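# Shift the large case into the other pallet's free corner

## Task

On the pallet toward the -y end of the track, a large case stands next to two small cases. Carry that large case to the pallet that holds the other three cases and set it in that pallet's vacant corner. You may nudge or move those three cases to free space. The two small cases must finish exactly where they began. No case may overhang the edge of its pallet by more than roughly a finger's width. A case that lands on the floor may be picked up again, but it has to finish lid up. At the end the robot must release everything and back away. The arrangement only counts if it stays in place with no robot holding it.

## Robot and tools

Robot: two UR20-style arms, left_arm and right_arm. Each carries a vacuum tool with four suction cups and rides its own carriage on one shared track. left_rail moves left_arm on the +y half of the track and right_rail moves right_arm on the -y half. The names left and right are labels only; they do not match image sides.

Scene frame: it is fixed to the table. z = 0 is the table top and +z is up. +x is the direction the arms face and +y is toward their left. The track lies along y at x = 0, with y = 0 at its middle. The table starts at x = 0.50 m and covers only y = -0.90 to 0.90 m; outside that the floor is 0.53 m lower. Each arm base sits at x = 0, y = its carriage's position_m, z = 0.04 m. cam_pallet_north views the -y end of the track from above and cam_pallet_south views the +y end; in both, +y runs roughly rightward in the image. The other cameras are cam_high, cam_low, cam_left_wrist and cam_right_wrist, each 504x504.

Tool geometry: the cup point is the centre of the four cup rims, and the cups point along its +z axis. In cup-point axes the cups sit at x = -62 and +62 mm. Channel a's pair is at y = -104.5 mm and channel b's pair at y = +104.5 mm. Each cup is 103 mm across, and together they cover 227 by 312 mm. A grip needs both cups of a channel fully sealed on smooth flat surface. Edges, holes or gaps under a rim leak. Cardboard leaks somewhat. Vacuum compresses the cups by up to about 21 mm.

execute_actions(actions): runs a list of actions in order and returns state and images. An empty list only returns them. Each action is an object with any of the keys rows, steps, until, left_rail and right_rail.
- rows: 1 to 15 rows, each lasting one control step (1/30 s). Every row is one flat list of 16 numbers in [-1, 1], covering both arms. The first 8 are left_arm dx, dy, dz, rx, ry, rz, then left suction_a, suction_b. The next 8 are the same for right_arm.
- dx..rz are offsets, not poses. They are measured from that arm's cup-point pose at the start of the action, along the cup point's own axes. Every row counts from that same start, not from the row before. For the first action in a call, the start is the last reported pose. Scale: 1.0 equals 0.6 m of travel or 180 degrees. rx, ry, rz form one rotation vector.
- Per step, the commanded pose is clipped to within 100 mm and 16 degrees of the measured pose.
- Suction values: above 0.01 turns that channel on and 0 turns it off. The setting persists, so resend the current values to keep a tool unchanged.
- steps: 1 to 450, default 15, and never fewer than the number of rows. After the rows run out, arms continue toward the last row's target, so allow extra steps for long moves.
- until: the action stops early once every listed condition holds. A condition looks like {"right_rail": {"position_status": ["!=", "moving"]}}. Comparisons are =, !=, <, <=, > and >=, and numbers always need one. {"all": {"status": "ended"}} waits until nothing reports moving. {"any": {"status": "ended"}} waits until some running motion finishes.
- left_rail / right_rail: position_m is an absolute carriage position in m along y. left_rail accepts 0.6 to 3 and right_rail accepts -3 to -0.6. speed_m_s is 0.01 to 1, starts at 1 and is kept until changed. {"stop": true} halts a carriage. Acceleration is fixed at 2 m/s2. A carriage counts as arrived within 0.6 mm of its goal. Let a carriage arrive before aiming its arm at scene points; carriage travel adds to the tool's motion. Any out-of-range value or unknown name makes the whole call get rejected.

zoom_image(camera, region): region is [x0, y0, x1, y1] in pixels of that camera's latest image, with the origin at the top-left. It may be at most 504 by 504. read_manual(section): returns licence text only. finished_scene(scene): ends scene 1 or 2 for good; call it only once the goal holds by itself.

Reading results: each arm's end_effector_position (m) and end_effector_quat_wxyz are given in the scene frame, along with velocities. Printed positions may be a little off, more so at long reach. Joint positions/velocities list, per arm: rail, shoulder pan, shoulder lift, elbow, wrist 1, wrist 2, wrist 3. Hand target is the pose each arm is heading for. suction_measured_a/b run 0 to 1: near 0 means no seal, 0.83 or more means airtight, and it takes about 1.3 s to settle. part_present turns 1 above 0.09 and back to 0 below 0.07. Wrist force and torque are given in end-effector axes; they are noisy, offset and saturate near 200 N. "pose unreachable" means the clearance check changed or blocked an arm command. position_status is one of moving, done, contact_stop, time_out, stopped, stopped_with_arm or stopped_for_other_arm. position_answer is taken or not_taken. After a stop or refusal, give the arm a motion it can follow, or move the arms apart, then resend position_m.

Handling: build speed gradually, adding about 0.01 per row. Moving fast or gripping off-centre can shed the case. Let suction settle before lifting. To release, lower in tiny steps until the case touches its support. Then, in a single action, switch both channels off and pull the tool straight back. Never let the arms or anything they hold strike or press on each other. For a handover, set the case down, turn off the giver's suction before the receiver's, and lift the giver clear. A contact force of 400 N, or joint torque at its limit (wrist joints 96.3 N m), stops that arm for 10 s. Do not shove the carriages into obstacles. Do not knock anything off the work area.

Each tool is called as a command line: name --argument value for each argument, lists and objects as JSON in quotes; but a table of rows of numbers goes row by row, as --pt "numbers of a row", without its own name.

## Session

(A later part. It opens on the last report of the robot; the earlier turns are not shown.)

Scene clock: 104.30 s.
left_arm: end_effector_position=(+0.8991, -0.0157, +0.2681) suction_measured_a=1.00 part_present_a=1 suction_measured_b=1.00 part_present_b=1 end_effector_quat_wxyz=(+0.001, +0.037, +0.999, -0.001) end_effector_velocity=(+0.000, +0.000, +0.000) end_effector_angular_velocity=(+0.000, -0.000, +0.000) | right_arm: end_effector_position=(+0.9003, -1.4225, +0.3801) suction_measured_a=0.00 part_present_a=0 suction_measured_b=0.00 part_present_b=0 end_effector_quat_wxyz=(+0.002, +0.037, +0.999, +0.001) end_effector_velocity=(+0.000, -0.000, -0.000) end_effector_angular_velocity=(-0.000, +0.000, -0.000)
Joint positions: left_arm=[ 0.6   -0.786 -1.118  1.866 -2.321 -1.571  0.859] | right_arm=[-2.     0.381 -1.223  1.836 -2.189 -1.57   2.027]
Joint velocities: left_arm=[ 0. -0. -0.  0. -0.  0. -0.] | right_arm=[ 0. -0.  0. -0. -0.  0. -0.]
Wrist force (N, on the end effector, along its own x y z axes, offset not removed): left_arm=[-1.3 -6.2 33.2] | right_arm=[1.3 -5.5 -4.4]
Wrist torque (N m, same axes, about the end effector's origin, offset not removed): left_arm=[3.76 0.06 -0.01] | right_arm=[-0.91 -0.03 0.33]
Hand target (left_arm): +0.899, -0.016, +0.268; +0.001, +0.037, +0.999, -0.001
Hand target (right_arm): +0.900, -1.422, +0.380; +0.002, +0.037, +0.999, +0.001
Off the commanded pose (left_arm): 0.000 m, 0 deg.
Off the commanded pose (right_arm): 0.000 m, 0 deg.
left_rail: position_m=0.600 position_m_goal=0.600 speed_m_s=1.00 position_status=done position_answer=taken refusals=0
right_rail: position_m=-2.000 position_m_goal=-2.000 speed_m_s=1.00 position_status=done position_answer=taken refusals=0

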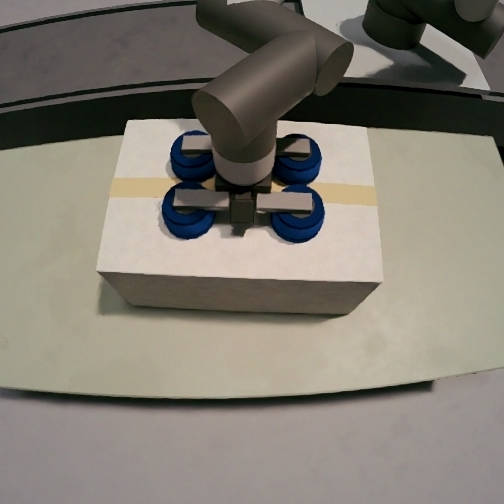

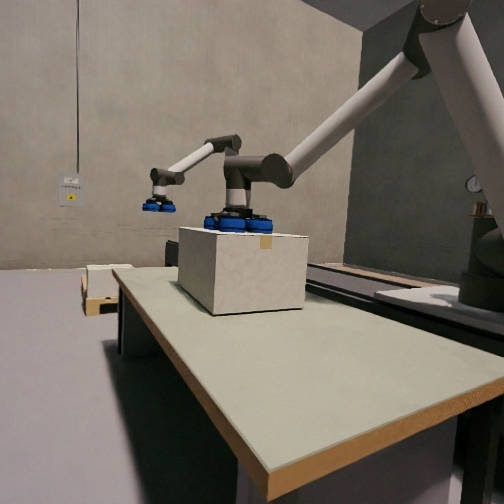

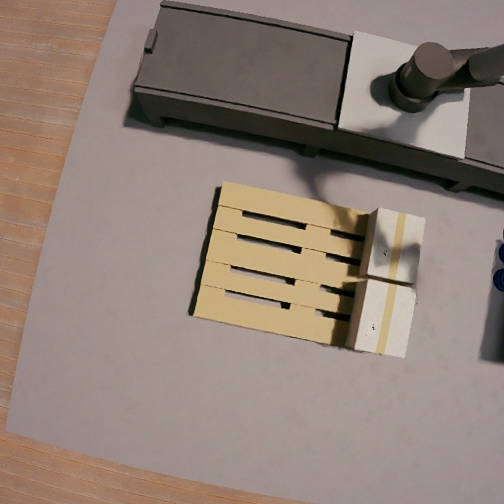

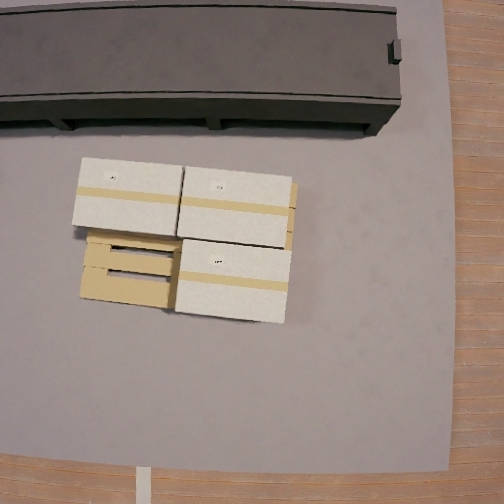

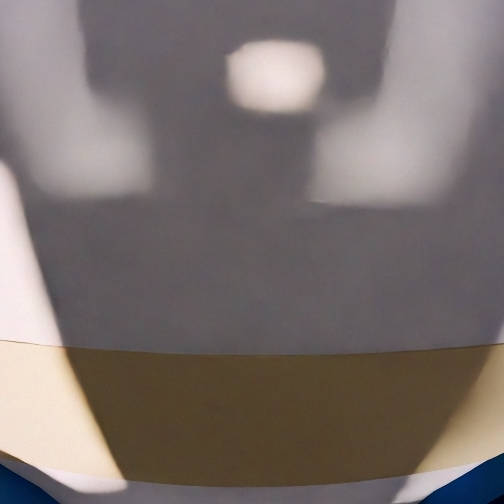

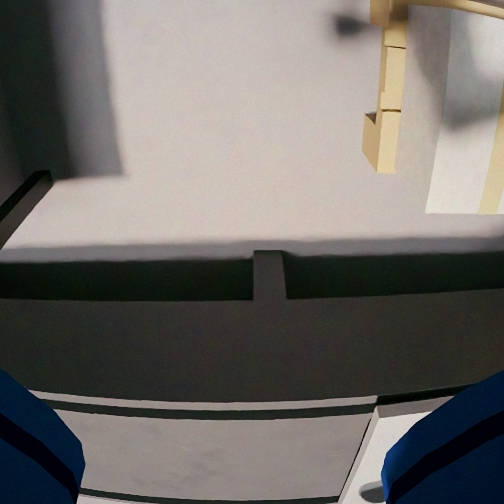

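execute_actions --actions '[{"left_rail":{"position_m":2.35},"rows":[[0,0,-0.01,0,0,0,1,1,0,0,0,0,0,0,0,0],[-0.003,0.003,-0.022,0,0,0,1,1,0,0,0,0,0,0,0,0],[-0.01,0.009,-0.035,0,0,0,1,1,0,0,0,0,0,0,0,0],[-0.02,0.019,-0.048,0,0,0,1,1,0,0,0,0,0,0,0,0],[-0.034,0.032,-0.06,0,0,0,1,1,0,0,0,0,0,0,0,0],[-0.05,0.047,-0.07,0,0,0,1,1,0,0,0,0,0,0,0,0],[-0.07,0.066,-0.07,0,0,0,1,1,0,0,0,0,0,0,0,0],[-0.092,0.087,-0.07,0,0,0,1,1,0,0,0,0,0,0,0,0],[-0.116,0.109,-0.07,0,0,0,1,1,0,0,0,0,0,0,0,0],[-0.14,0.131,-0.07,0,0,0,1,1,0,0,0,0,0,0,0,0],[-0.514,0.483,-0.07,0,0,0,1,1,0,0,0,0,0,0,0,0]],"steps":28}]'

Scene clock: 112.33 s.
left_arm: end_effector_position=(+1.1904, +0.8868, +0.3095) suction_measured_a=1.00 part_present_a=1 suction_measured_b=1.00 part_present_b=1 end_effector_quat_wxyz=(+0.002, +0.036, +0.999, -0.000) end_effector_velocity=(+0.329, +1.224, +0.010) end_effector_angular_velocity=(+0.001, -0.012, -0.002) | right_arm: end_effector_position=(+0.9003, -1.4225, +0.3801) suction_measured_a=0.00 part_present_a=0 suction_measured_b=0.00 part_present_b=0 end_effector_quat_wxyz=(+0.002, +0.037, +0.999, +0.001) end_effector_velocity=(-0.000, +0.000, +0.000) end_effector_angular_velocity=(+0.000, -0.000, +0.000)
Joint positions: left_arm=[ 1.255 -0.462 -1.003  1.593 -2.166 -1.57   1.18 ] | right_arm=[-2.     0.381 -1.223  1.836 -2.189 -1.57   2.027]
Joint velocities: left_arm=[ 1.004  0.278  0.235 -0.428  0.182  0.005  0.28 ] | right_arm=[ 0.  0. -0. -0.  0.  0. -0.]
Wrist force (N, on the end effector, along its own x y z axes, offset not removed): left_arm=[-41.8 48.9 36.2] | right_arm=[5.2 -7.1 -5.6]
Wrist torque (N m, same axes, about the end effector's origin, offset not removed): left_arm=[-0.55 -3.52 0.85] | right_arm=[-1.13 -0.49 0.35]
Hand target (left_arm): +1.224, +0.953, +0.310; +0.002, +0.037, +0.999, -0.001
Hand target (right_arm): +0.900, -1.422, +0.380; +0.002, +0.037, +0.999, +0.001
Off the commanded pose (left_arm): 0.042 m, 0 deg.
Off the commanded pose (right_arm): 0.000 m, 0 deg.
left_rail: position_m=1.255 position_m_goal=2.350 speed_m_s=1.00 position_status=moving position_answer=taken refusals=0
right_rail: position_m=-2.000 position_m_goal=-2.000 speed_m_s=1.00 position_status=done position_answer=taken refusals=0

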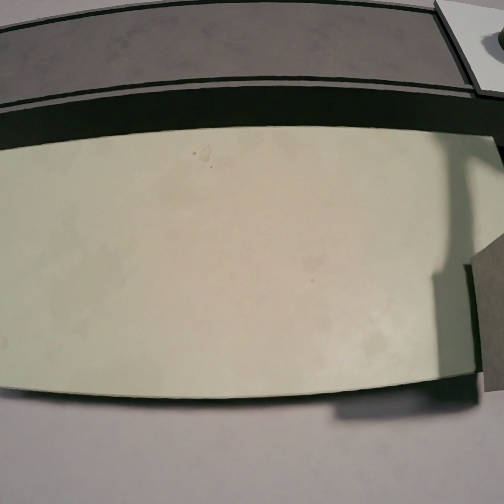

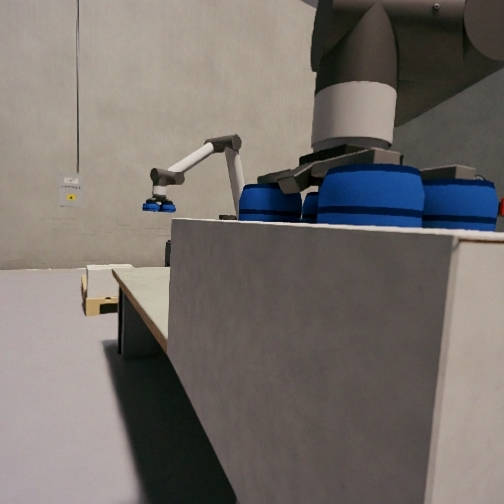

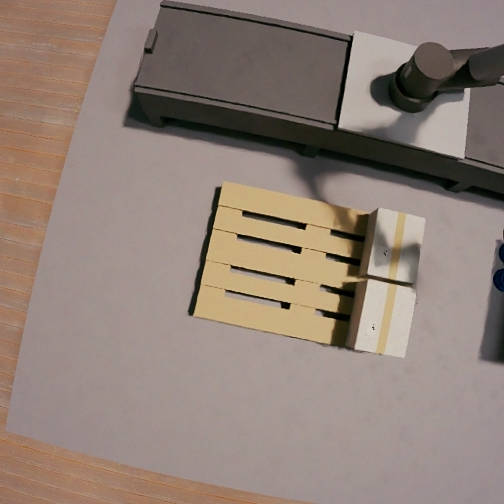

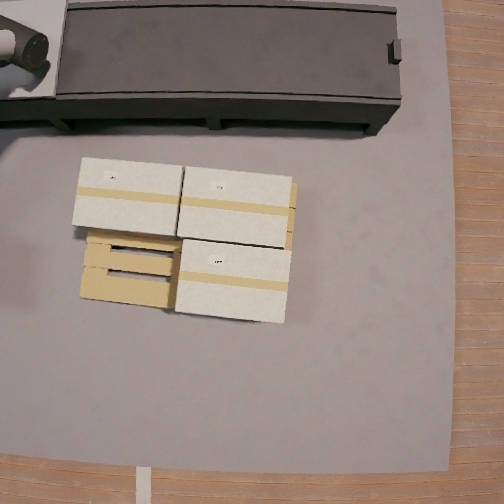

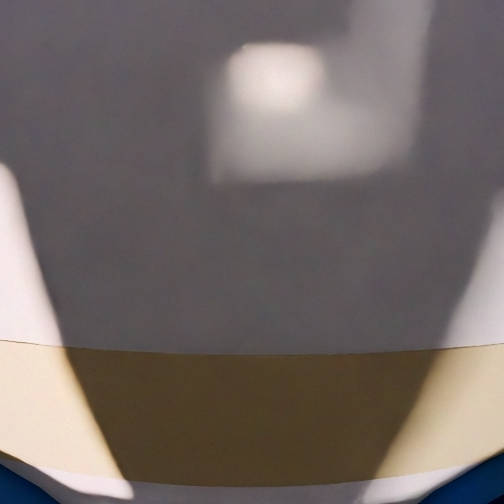

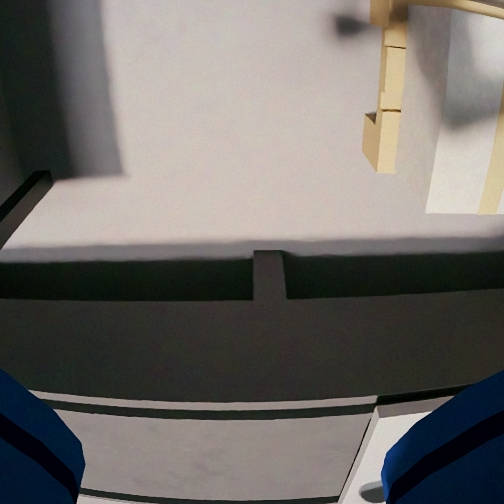

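The carriage is still driving to the pallet. I'll check the state once it has arrived, before lowering the case.

execute_actions --actions '[]'

zoom_image --camera "cam_pallet_south" --region '[20, 180, 230, 350]'

Scene clock: 114.70 s.
left_arm: end_effector_position=(+1.2243, +2.0028, +0.3099) suction_measured_a=1.00 part_present_a=1 suction_measured_b=1.00 part_present_b=1 end_effector_quat_wxyz=(+0.002, +0.037, +0.999, -0.001) end_effector_velocity=(+0.000, +0.000, -0.000) end_effector_angular_velocity=(+0.000, +0.000, +0.000) | right_arm: end_effector_position=(+0.9003, -1.4225, +0.3801) suction_measured_a=0.00 part_present_a=0 suction_measured_b=0.00 part_present_b=0 end_effector_quat_wxyz=(+0.002, +0.037, +0.999, +0.001) end_effector_velocity=(-0.000, +0.000, +0.000) end_effector_angular_velocity=(+0.000, -0.000, +0.000)
Joint positions: left_arm=[ 2.35  -0.435 -0.977  1.546 -2.144 -1.571  1.209] | right_arm=[-2.     0.381 -1.223  1.836 -2.189 -1.57   2.027]
Joint velocities: left_arm=[ 0.  0.  0. -0.  0.  0. -0.] | right_arm=[ 0.  0. -0. -0.  0. -0. -0.]
Wrist force (N, on the end effector, along its own x y z axes, offset not removed): left_arm=[-0.1 -5.0 34.2] | right_arm=[2.5 -5.9 -2.9]
Wrist torque (N m, same axes, about the end effector's origin, offset not removed): left_arm=[3.87 -0.17 0.06] | right_arm=[-1.03 -0.21 0.41]
Hand target (left_arm): +1.224, +2.003, +0.310; +0.002, +0.037, +0.999, -0.001
Hand target (right_arm): +0.900, -1.422, +0.380; +0.002, +0.037, +0.999, +0.001
Off the commanded pose (left_arm): 0.004 m, 0 deg.
Off the commanded pose (right_arm): 0.000 m, 0 deg.
left_rail: position_m=2.350 position_m_goal=2.350 speed_m_s=1.00 position_status=done position_answer=taken refusals=0
right_rail: position_m=-2.000 position_m_goal=-2.000 speed_m_s=1.00 position_status=done position_answer=taken refusals=0

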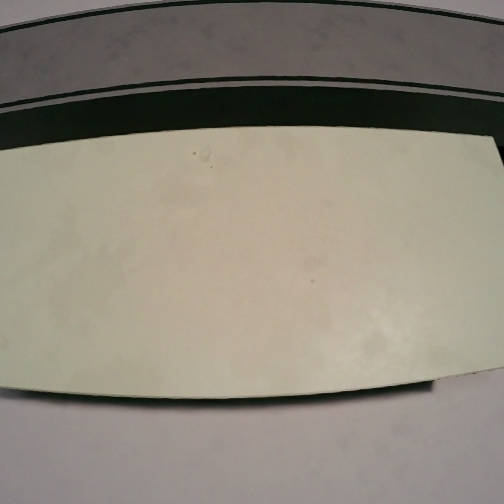

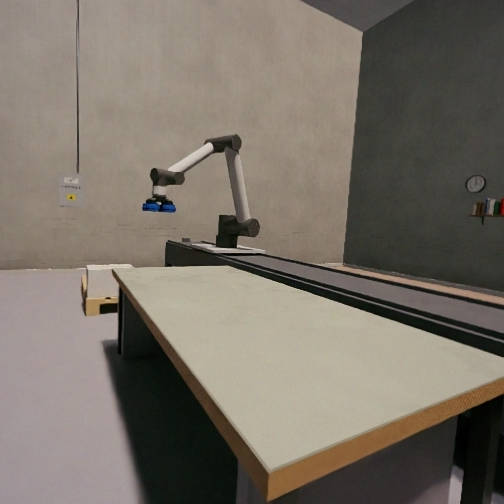

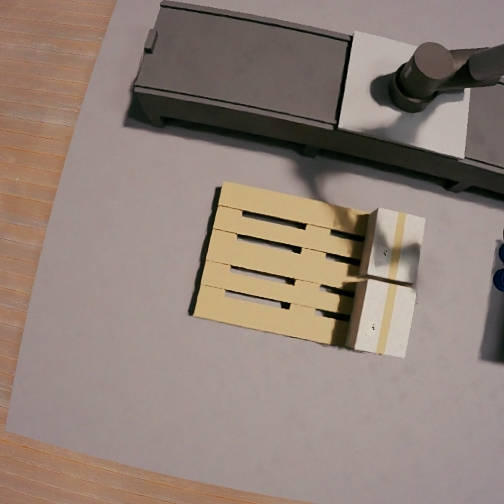

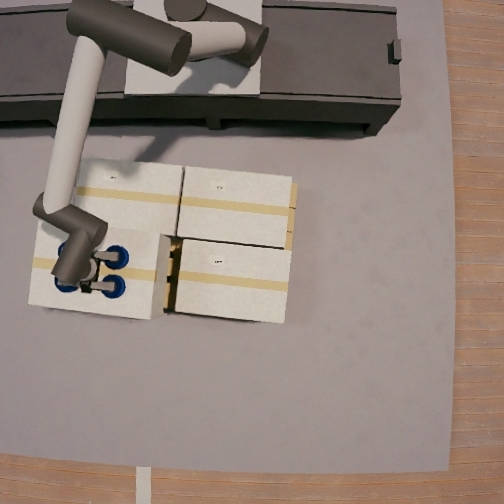

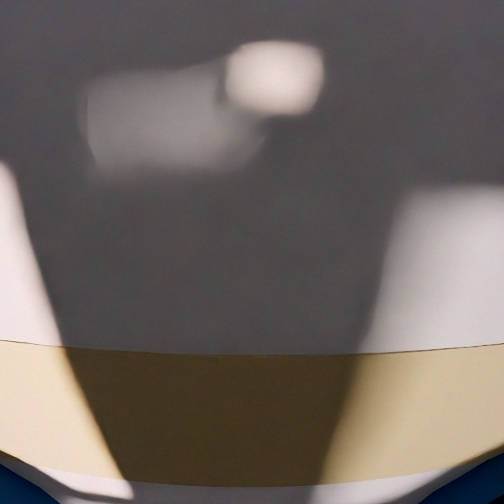

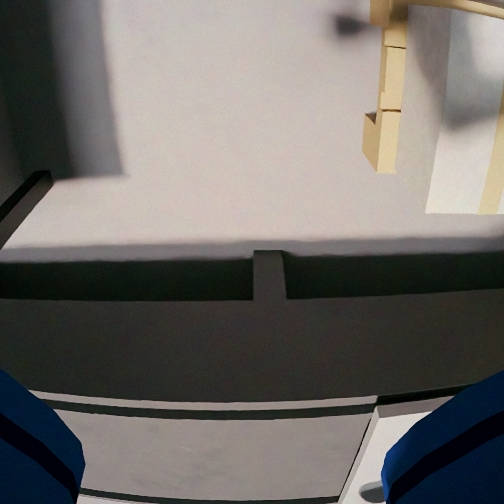

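Region (20, 180, 230, 350) of cam_pallet_south's 504x504 image, scaled by 2.400, with more detail than that image has; it fills the top 408 rows of this view, and the rest is white.

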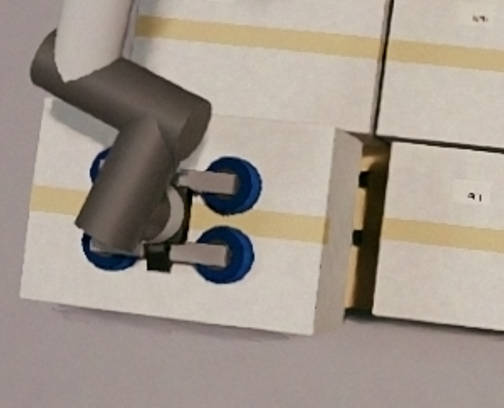

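execute_actions --actions '[{"rows":[[0,0,0.005,0,0,0,1,1,0,0,0,0,0,0,0,0],[0,0,0.015,0,0,0,1,1,0,0,0,0,0,0,0,0],[0,0,0.03,0,0,0,1,1,0,0,0,0,0,0,0,0],[0,0,0.05,0,0,0,1,1,0,0,0,0,0,0,0,0],[0,0,0.075,0,0,0,1,1,0,0,0,0,0,0,0,0],[0,0,0.105,0,0,0,1,1,0,0,0,0,0,0,0,0],[0,0,0.14,0,0,0,1,1,0,0,0,0,0,0,0,0],[0,0,0.175,0,0,0,1,1,0,0,0,0,0,0,0,0],[0,0,0.21,0,0,0,1,1,0,0,0,0,0,0,0,0],[0,0,0.685,0,0,0,1,1,0,0,0,0,0,0,0,0]],"steps":28}]'

Scene clock: 120.17 s.
left_arm: end_effector_position=(+1.2187, +2.0038, -0.0809) suction_measured_a=1.00 part_present_a=1 suction_measured_b=1.00 part_present_b=1 end_effector_quat_wxyz=(+0.000, +0.037, +0.999, -0.000) end_effector_velocity=(+0.045, -0.019, -0.205) end_effector_angular_velocity=(-0.012, -0.026, +0.002) | right_arm: end_effector_position=(+0.9003, -1.4225, +0.3801) suction_measured_a=0.00 part_present_a=0 suction_measured_b=0.00 part_present_b=0 end_effector_quat_wxyz=(+0.002, +0.037, +0.999, +0.001) end_effector_velocity=(+0.000, -0.000, -0.000) end_effector_angular_velocity=(-0.000, +0.000, -0.000)
Joint positions: left_arm=[ 2.35  -0.436 -0.664  1.633 -2.54  -1.571  1.208] | right_arm=[-2.     0.381 -1.223  1.836 -2.189 -1.57   2.027]
Joint velocities: left_arm=[ 0.     0.002  0.228 -0.095 -0.162 -0.     0.   ] | right_arm=[ 0. -0.  0.  0. -0.  0. -0.]
Wrist force (N, on the end effector, along its own x y z axes, offset not removed): left_arm=[6.2 0.6 74.8] | right_arm=[2.5 -6.7 -1.3]
Wrist torque (N m, same axes, about the end effector's origin, offset not removed): left_arm=[4.65 0.52 -0.09] | right_arm=[-1.04 -0.21 0.36]
Hand target (left_arm): +1.224, +2.002, -0.101; +0.002, +0.037, +0.999, -0.001
Hand target (right_arm): +0.900, -1.422, +0.380; +0.002, +0.037, +0.999, +0.001
Off the commanded pose (left_arm): 0.021 m, 0 deg.
Off the commanded pose (right_arm): 0.000 m, 0 deg.
left_rail: position_m=2.350 position_m_goal=2.350 speed_m_s=1.00 position_status=done position_answer=taken refusals=0
right_rail: position_m=-2.000 position_m_goal=-2.000 speed_m_s=1.00 position_status=done position_answer=taken refusals=0

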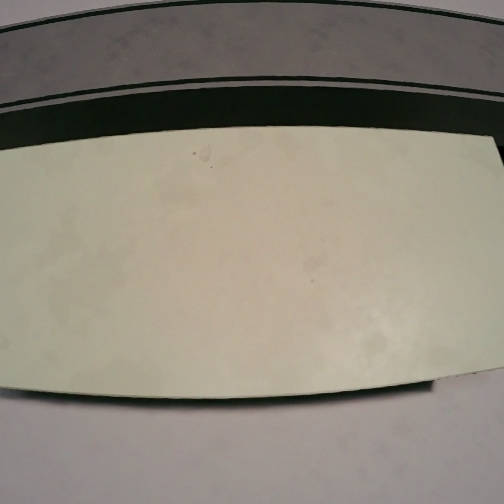

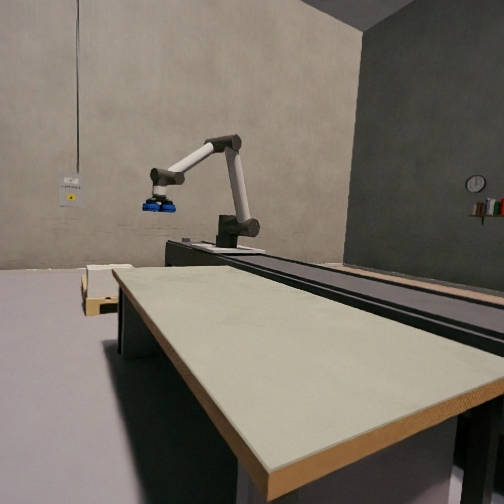

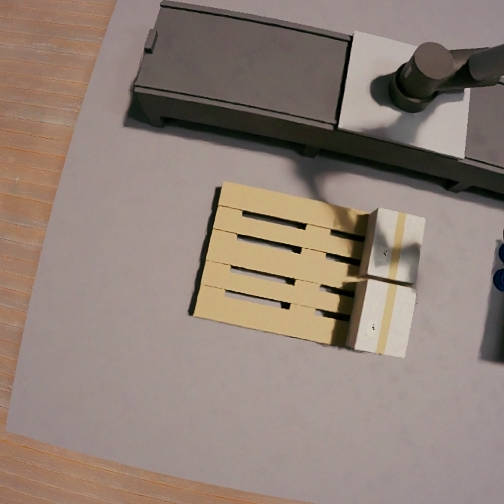

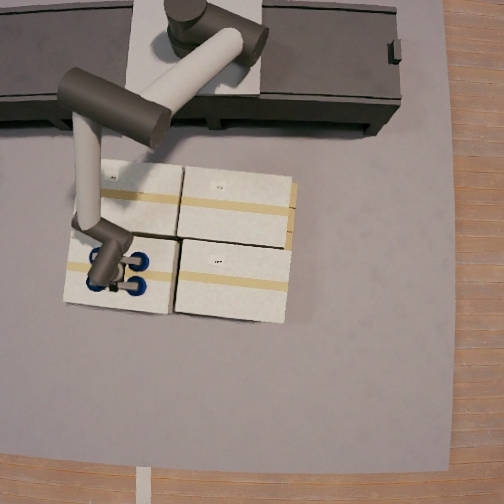

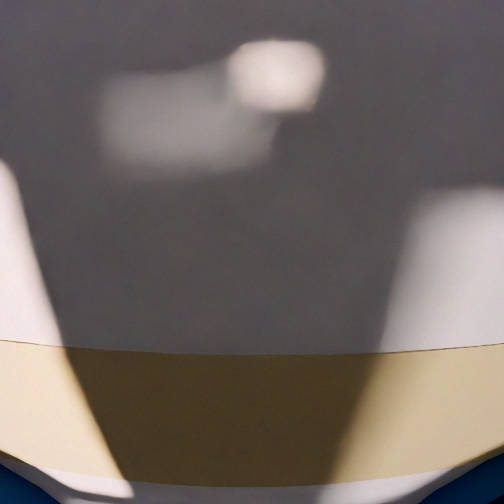

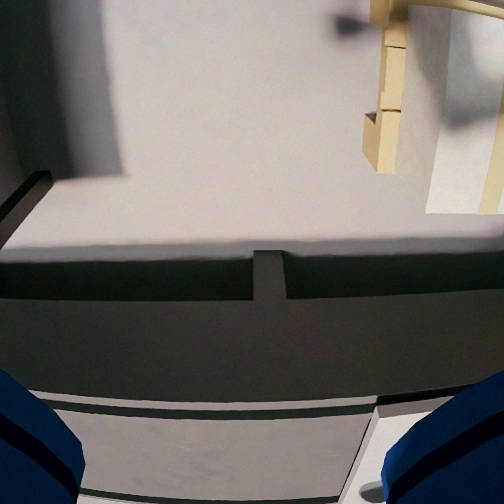

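execute_actions --actions '[]'

Scene clock: 129.80 s.
left_arm: end_effector_position=(+1.2243, +2.0019, -0.1008) suction_measured_a=1.00 part_present_a=1 suction_measured_b=1.00 part_present_b=1 end_effector_quat_wxyz=(+0.002, +0.037, +0.999, -0.001) end_effector_velocity=(+0.000, -0.000, +0.000) end_effector_angular_velocity=(+0.000, -0.000, +0.000) | right_arm: end_effector_position=(+0.9003, -1.4225, +0.3801) suction_measured_a=0.00 part_present_a=0 suction_measured_b=0.00 part_present_b=0 end_effector_quat_wxyz=(+0.002, +0.037, +0.999, +0.001) end_effector_velocity=(-0.000, +0.000, +0.000) end_effector_angular_velocity=(+0.000, -0.000, -0.000)
Joint positions: left_arm=[ 2.35  -0.436 -0.642  1.622 -2.555 -1.571  1.209] | right_arm=[-2.     0.381 -1.223  1.836 -2.189 -1.57   2.027]
Joint velocities: left_arm=[ 0. -0. -0.  0. -0.  0. -0.] | right_arm=[ 0.  0. -0.  0. -0.  0.  0.]
Wrist force (N, on the end effector, along its own x y z axes, offset not removed): left_arm=[-1.7 -4.9 33.1] | right_arm=[2.4 -6.7 -2.1]
Wrist torque (N m, same axes, about the end effector's origin, offset not removed): left_arm=[3.88 0.06 0.01] | right_arm=[-1.13 -0.15 0.39]
Hand target (left_arm): +1.224, +2.002, -0.101; +0.002, +0.037, +0.999, -0.001
Hand target (right_arm): +0.900, -1.422, +0.380; +0.002, +0.037, +0.999, +0.001
Off the commanded pose (left_arm): 0.001 m, 0 deg.
Off the commanded pose (right_arm): 0.000 m, 0 deg.
left_rail: position_m=2.350 position_m_goal=2.350 speed_m_s=1.00 position_status=done position_answer=taken refusals=0
right_rail: position_m=-2.000 position_m_goal=-2.000 speed_m_s=1.00 position_status=done position_answer=taken refusals=0

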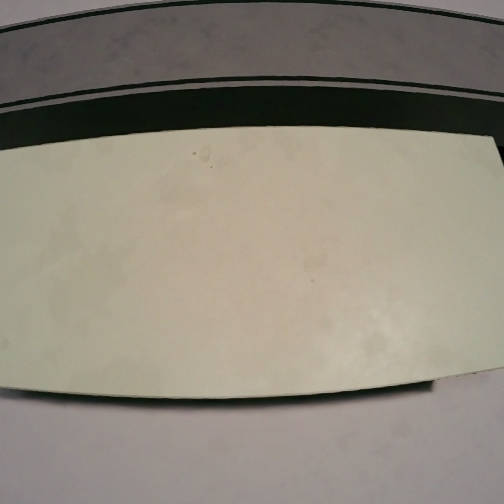

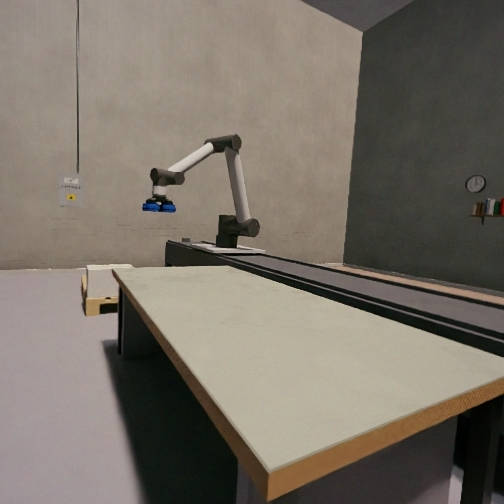

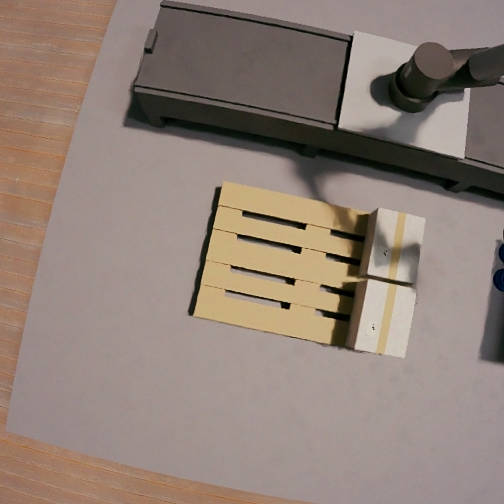

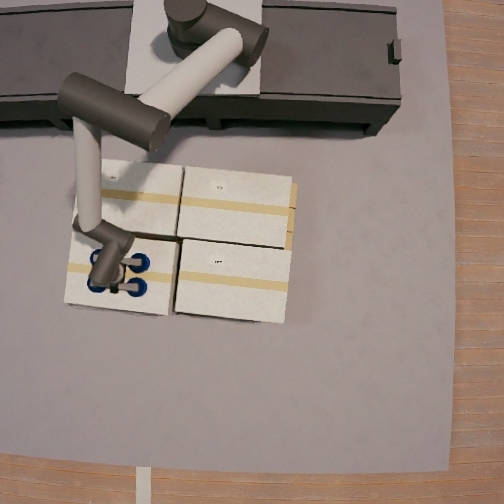

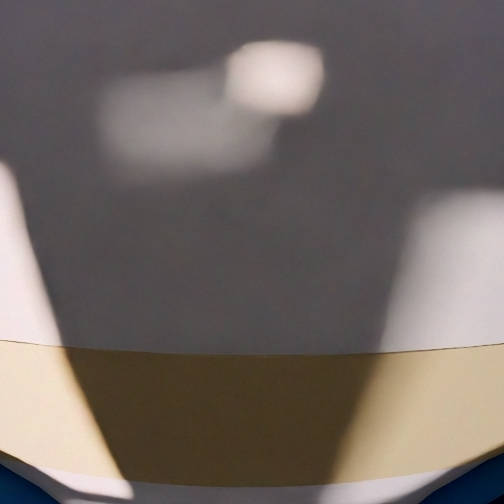

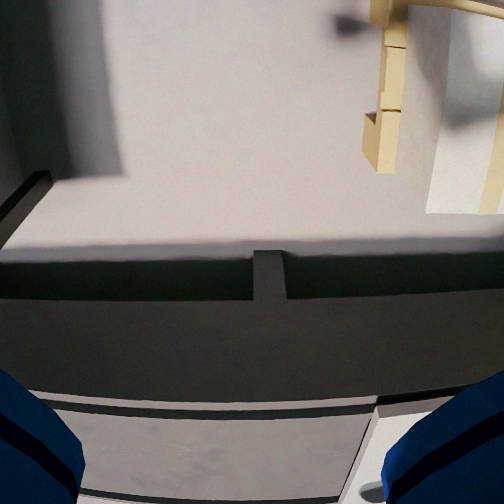

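zoom_image --camera "cam_pallet_south" --region '[50, 150, 310, 340]'

zoom_image --camera "cam_pallet_south" --region '[130, 220, 230, 330]'

Region (50, 150, 310, 340) of cam_pallet_south's 504x504 image, scaled by 1.938, with more detail than that image has; it fills the top 368 rows of this view, and the rest is white.

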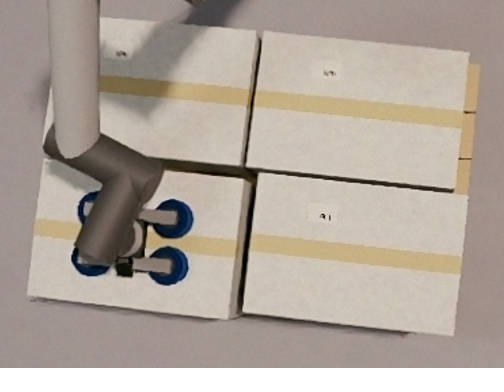

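Region (130, 220, 230, 330) of cam_pallet_south's 504x504 image, scaled by 4.582, with more detail than that image has; it fills the left 458 columns of this view, and the rest is white.

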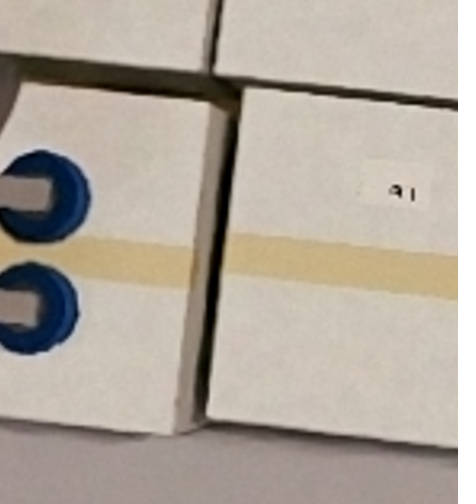

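execute_actions --actions '[{"rows": [[0.003,0.002,0,0,0,0,1,1,0,0,0,0,0,0,0,0],[0.008,0.004,0.002,0,0,0,1,1,0,0,0,0,0,0,0,0],[0.014,0.008,0.005,0,0,0,1,1,0,0,0,0,0,0,0,0],[0.021,0.012,0.009,0,0,0,1,1,0,0,0,0,0,0,0,0],[0.028,0.016,0.014,0,0,0,1,1,0,0,0,0,0,0,0,0],[0.033,0.018,0.019,0,0,0,1,1,0,0,0,0,0,0,0,0],[0.036,0.02,0.024,0,0,0,1,1,0,0,0,0,0,0,0,0],[0.037,0.02,0.028,0,0,0,1,1,0,0,0,0,0,0,0,0],[0.037,0.02,0.031,0,0,0,1,1,0,0,0,0,0,0,0,0],[0.037,0.02,0.033,0,0,0,1,1,0,0,0,0,0,0,0,0]], "steps": 10}]'

execute_actions --actions '[]'

Scene clock: 144.93 s.
left_arm: end_effector_position=(+1.2074, +2.0129, -0.1129) suction_measured_a=1.00 part_present_a=1 suction_measured_b=1.00 part_present_b=1 end_effector_quat_wxyz=(+0.001, +0.037, +0.999, -0.001) end_effector_velocity=(-0.045, +0.027, -0.065) end_effector_angular_velocity=(+0.000, +0.001, +0.000) | right_arm: end_effector_position=(+0.9003, -1.4225, +0.3801) suction_measured_a=0.00 part_present_a=0 suction_measured_b=0.00 part_present_b=0 end_effector_quat_wxyz=(+0.002, +0.037, +0.999, +0.001) end_effector_velocity=(-0.000, +0.000, +0.000) end_effector_angular_velocity=(+0.000, -0.000, +0.000)
Joint positions: left_arm=[ 2.35  -0.433 -0.642  1.653 -2.585 -1.571  1.211] | right_arm=[-2.     0.381 -1.223  1.836 -2.189 -1.57   2.027]
Joint velocities: left_arm=[ 0.     0.004  0.032  0.077 -0.109 -0.     0.004] | right_arm=[ 0.  0. -0.  0. -0. -0. -0.]
Wrist force (N, on the end effector, along its own x y z axes, offset not removed): left_arm=[8.0 2.1 34.7] | right_arm=[1.1 -8.1 -2.5]
Wrist torque (N m, same axes, about the end effector's origin, offset not removed): left_arm=[3.33 0.73 -0.24] | right_arm=[-1.26 0.09 0.44]
Hand target (left_arm): +1.203, +2.015, -0.121; +0.002, +0.037, +0.999, -0.001
Hand target (right_arm): +0.900, -1.422, +0.380; +0.002, +0.037, +0.999, +0.001
Off the commanded pose (left_arm): 0.009 m, 0 deg.
Off the commanded pose (right_arm): 0.000 m, 0 deg.
left_rail: position_m=2.350 position_m_goal=2.350 speed_m_s=1.00 position_status=done position_answer=taken refusals=0
right_rail: position_m=-2.000 position_m_goal=-2.000 speed_m_s=1.00 position_status=done position_answer=taken refusals=0

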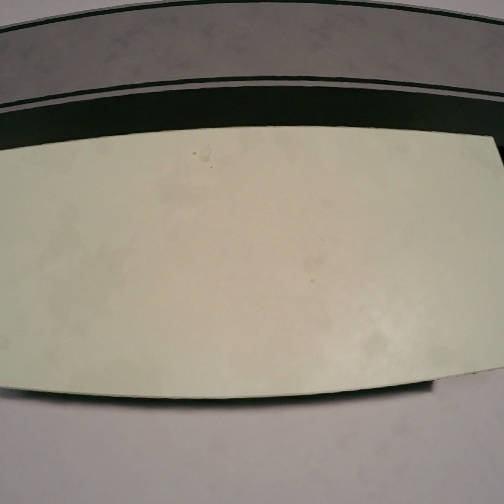

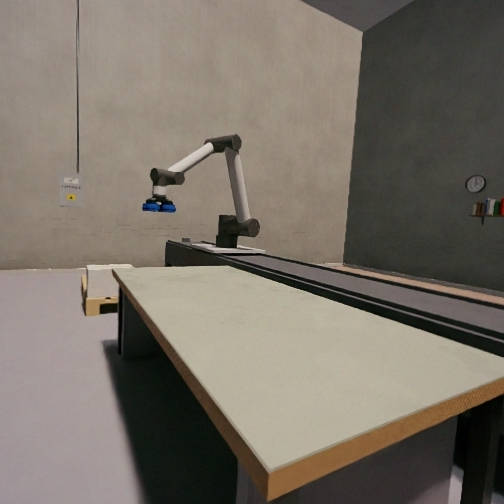

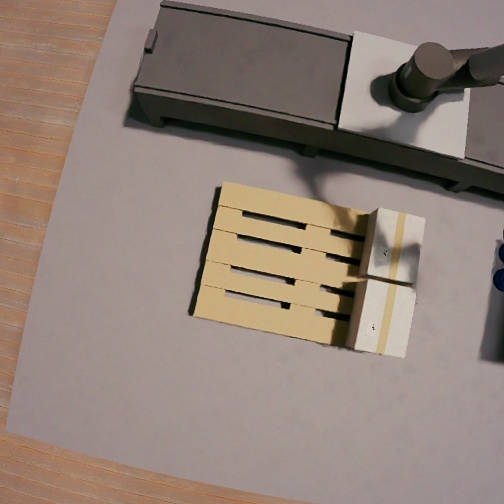

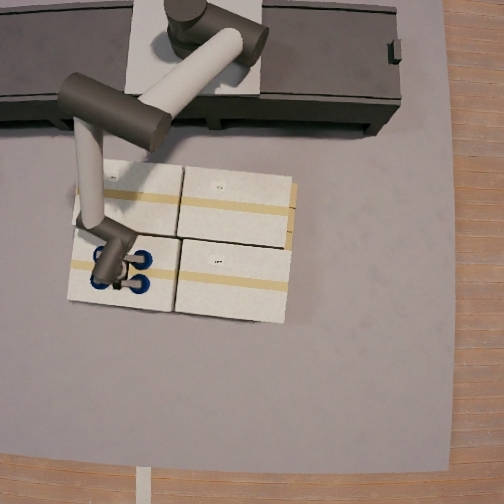

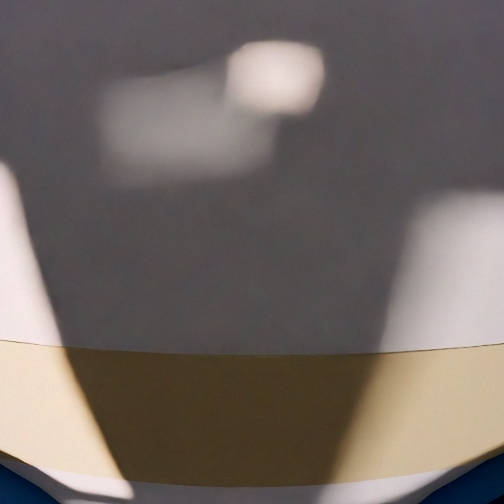

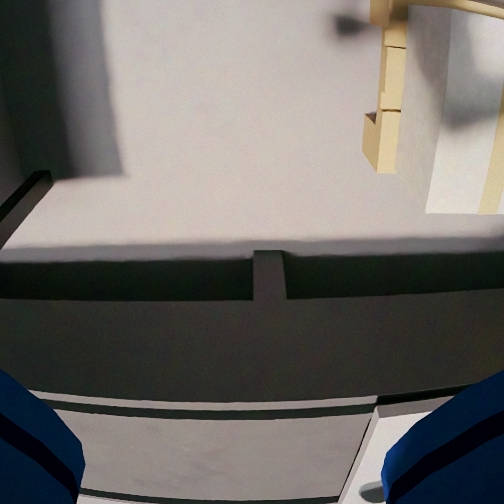

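Scene clock: 144.93 s.
left_arm: end_effector_position=(+1.2074, +2.0129, -0.1129) suction_measured_a=1.00 part_present_a=1 suction_measured_b=1.00 part_present_b=1 end_effector_quat_wxyz=(+0.001, +0.037, +0.999, -0.001) end_effector_velocity=(-0.045, +0.027, -0.065) end_effector_angular_velocity=(+0.000, +0.001, +0.000) | right_arm: end_effector_position=(+0.9003, -1.4225, +0.3801) suction_measured_a=0.00 part_present_a=0 suction_measured_b=0.00 part_present_b=0 end_effector_quat_wxyz=(+0.002, +0.037, +0.999, +0.001) end_effector_velocity=(-0.000, +0.000, +0.000) end_effector_angular_velocity=(+0.000, -0.000, +0.000)
Joint positions: left_arm=[ 2.35  -0.433 -0.642  1.653 -2.585 -1.571  1.211] | right_arm=[-2.     0.381 -1.223  1.836 -2.189 -1.57   2.027]
Joint velocities: left_arm=[ 0.     0.004  0.032  0.077 -0.109 -0.     0.004] | right_arm=[ 0.  0. -0.  0. -0. -0. -0.]
Wrist force (N, on the end effector, along its own x y z axes, offset not removed): left_arm=[8.0 2.1 34.7] | right_arm=[1.1 -8.1 -2.5]
Wrist torque (N m, same axes, about the end effector's origin, offset not removed): left_arm=[3.33 0.73 -0.24] | right_arm=[-1.26 0.09 0.44]
Hand target (left_arm): +1.203, +2.015, -0.121; +0.002, +0.037, +0.999, -0.001
Hand target (right_arm): +0.900, -1.422, +0.380; +0.002, +0.037, +0.999, +0.001
Off the commanded pose (left_arm): 0.009 m, 0 deg.
Off the commanded pose (right_arm): 0.000 m, 0 deg.
left_rail: position_m=2.350 position_m_goal=2.350 speed_m_s=1.00 position_status=done position_answer=taken refusals=0
right_rail: position_m=-2.000 position_m_goal=-2.000 speed_m_s=1.00 position_status=done position_answer=taken refusals=0

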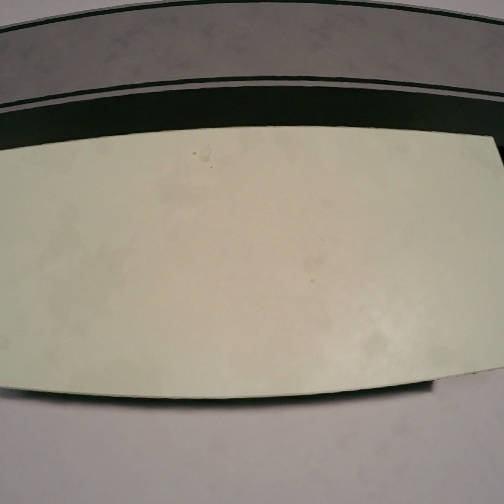

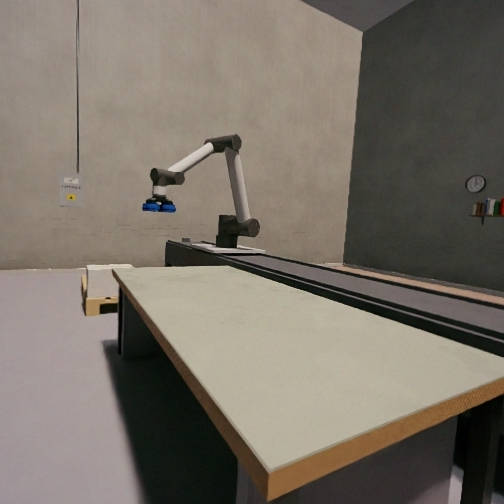

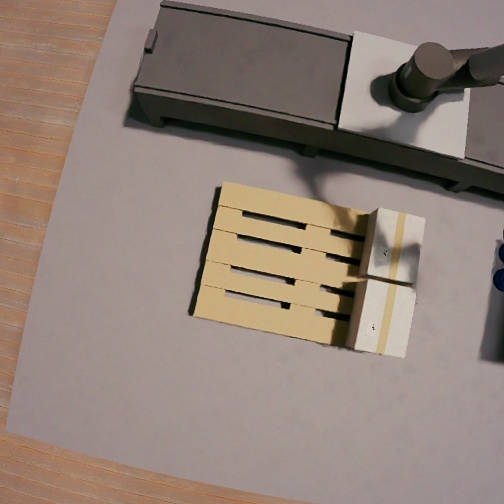

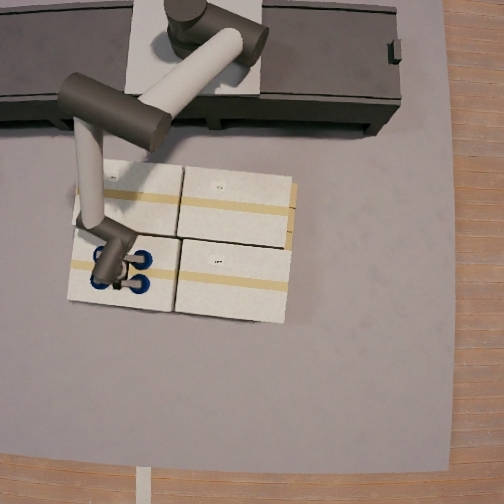

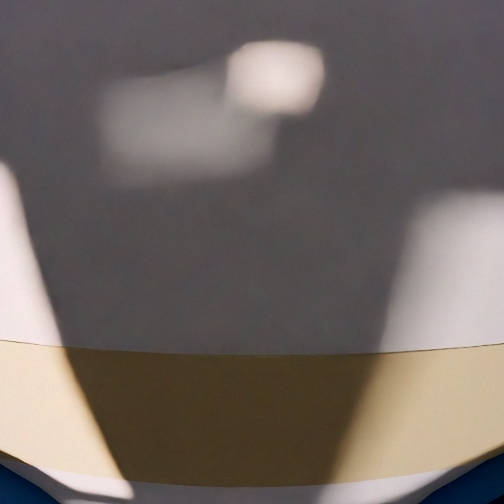

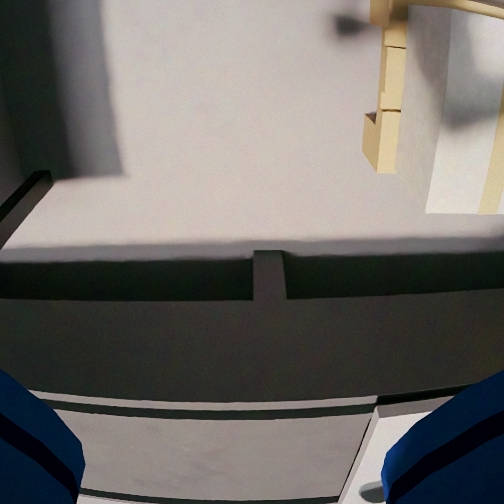

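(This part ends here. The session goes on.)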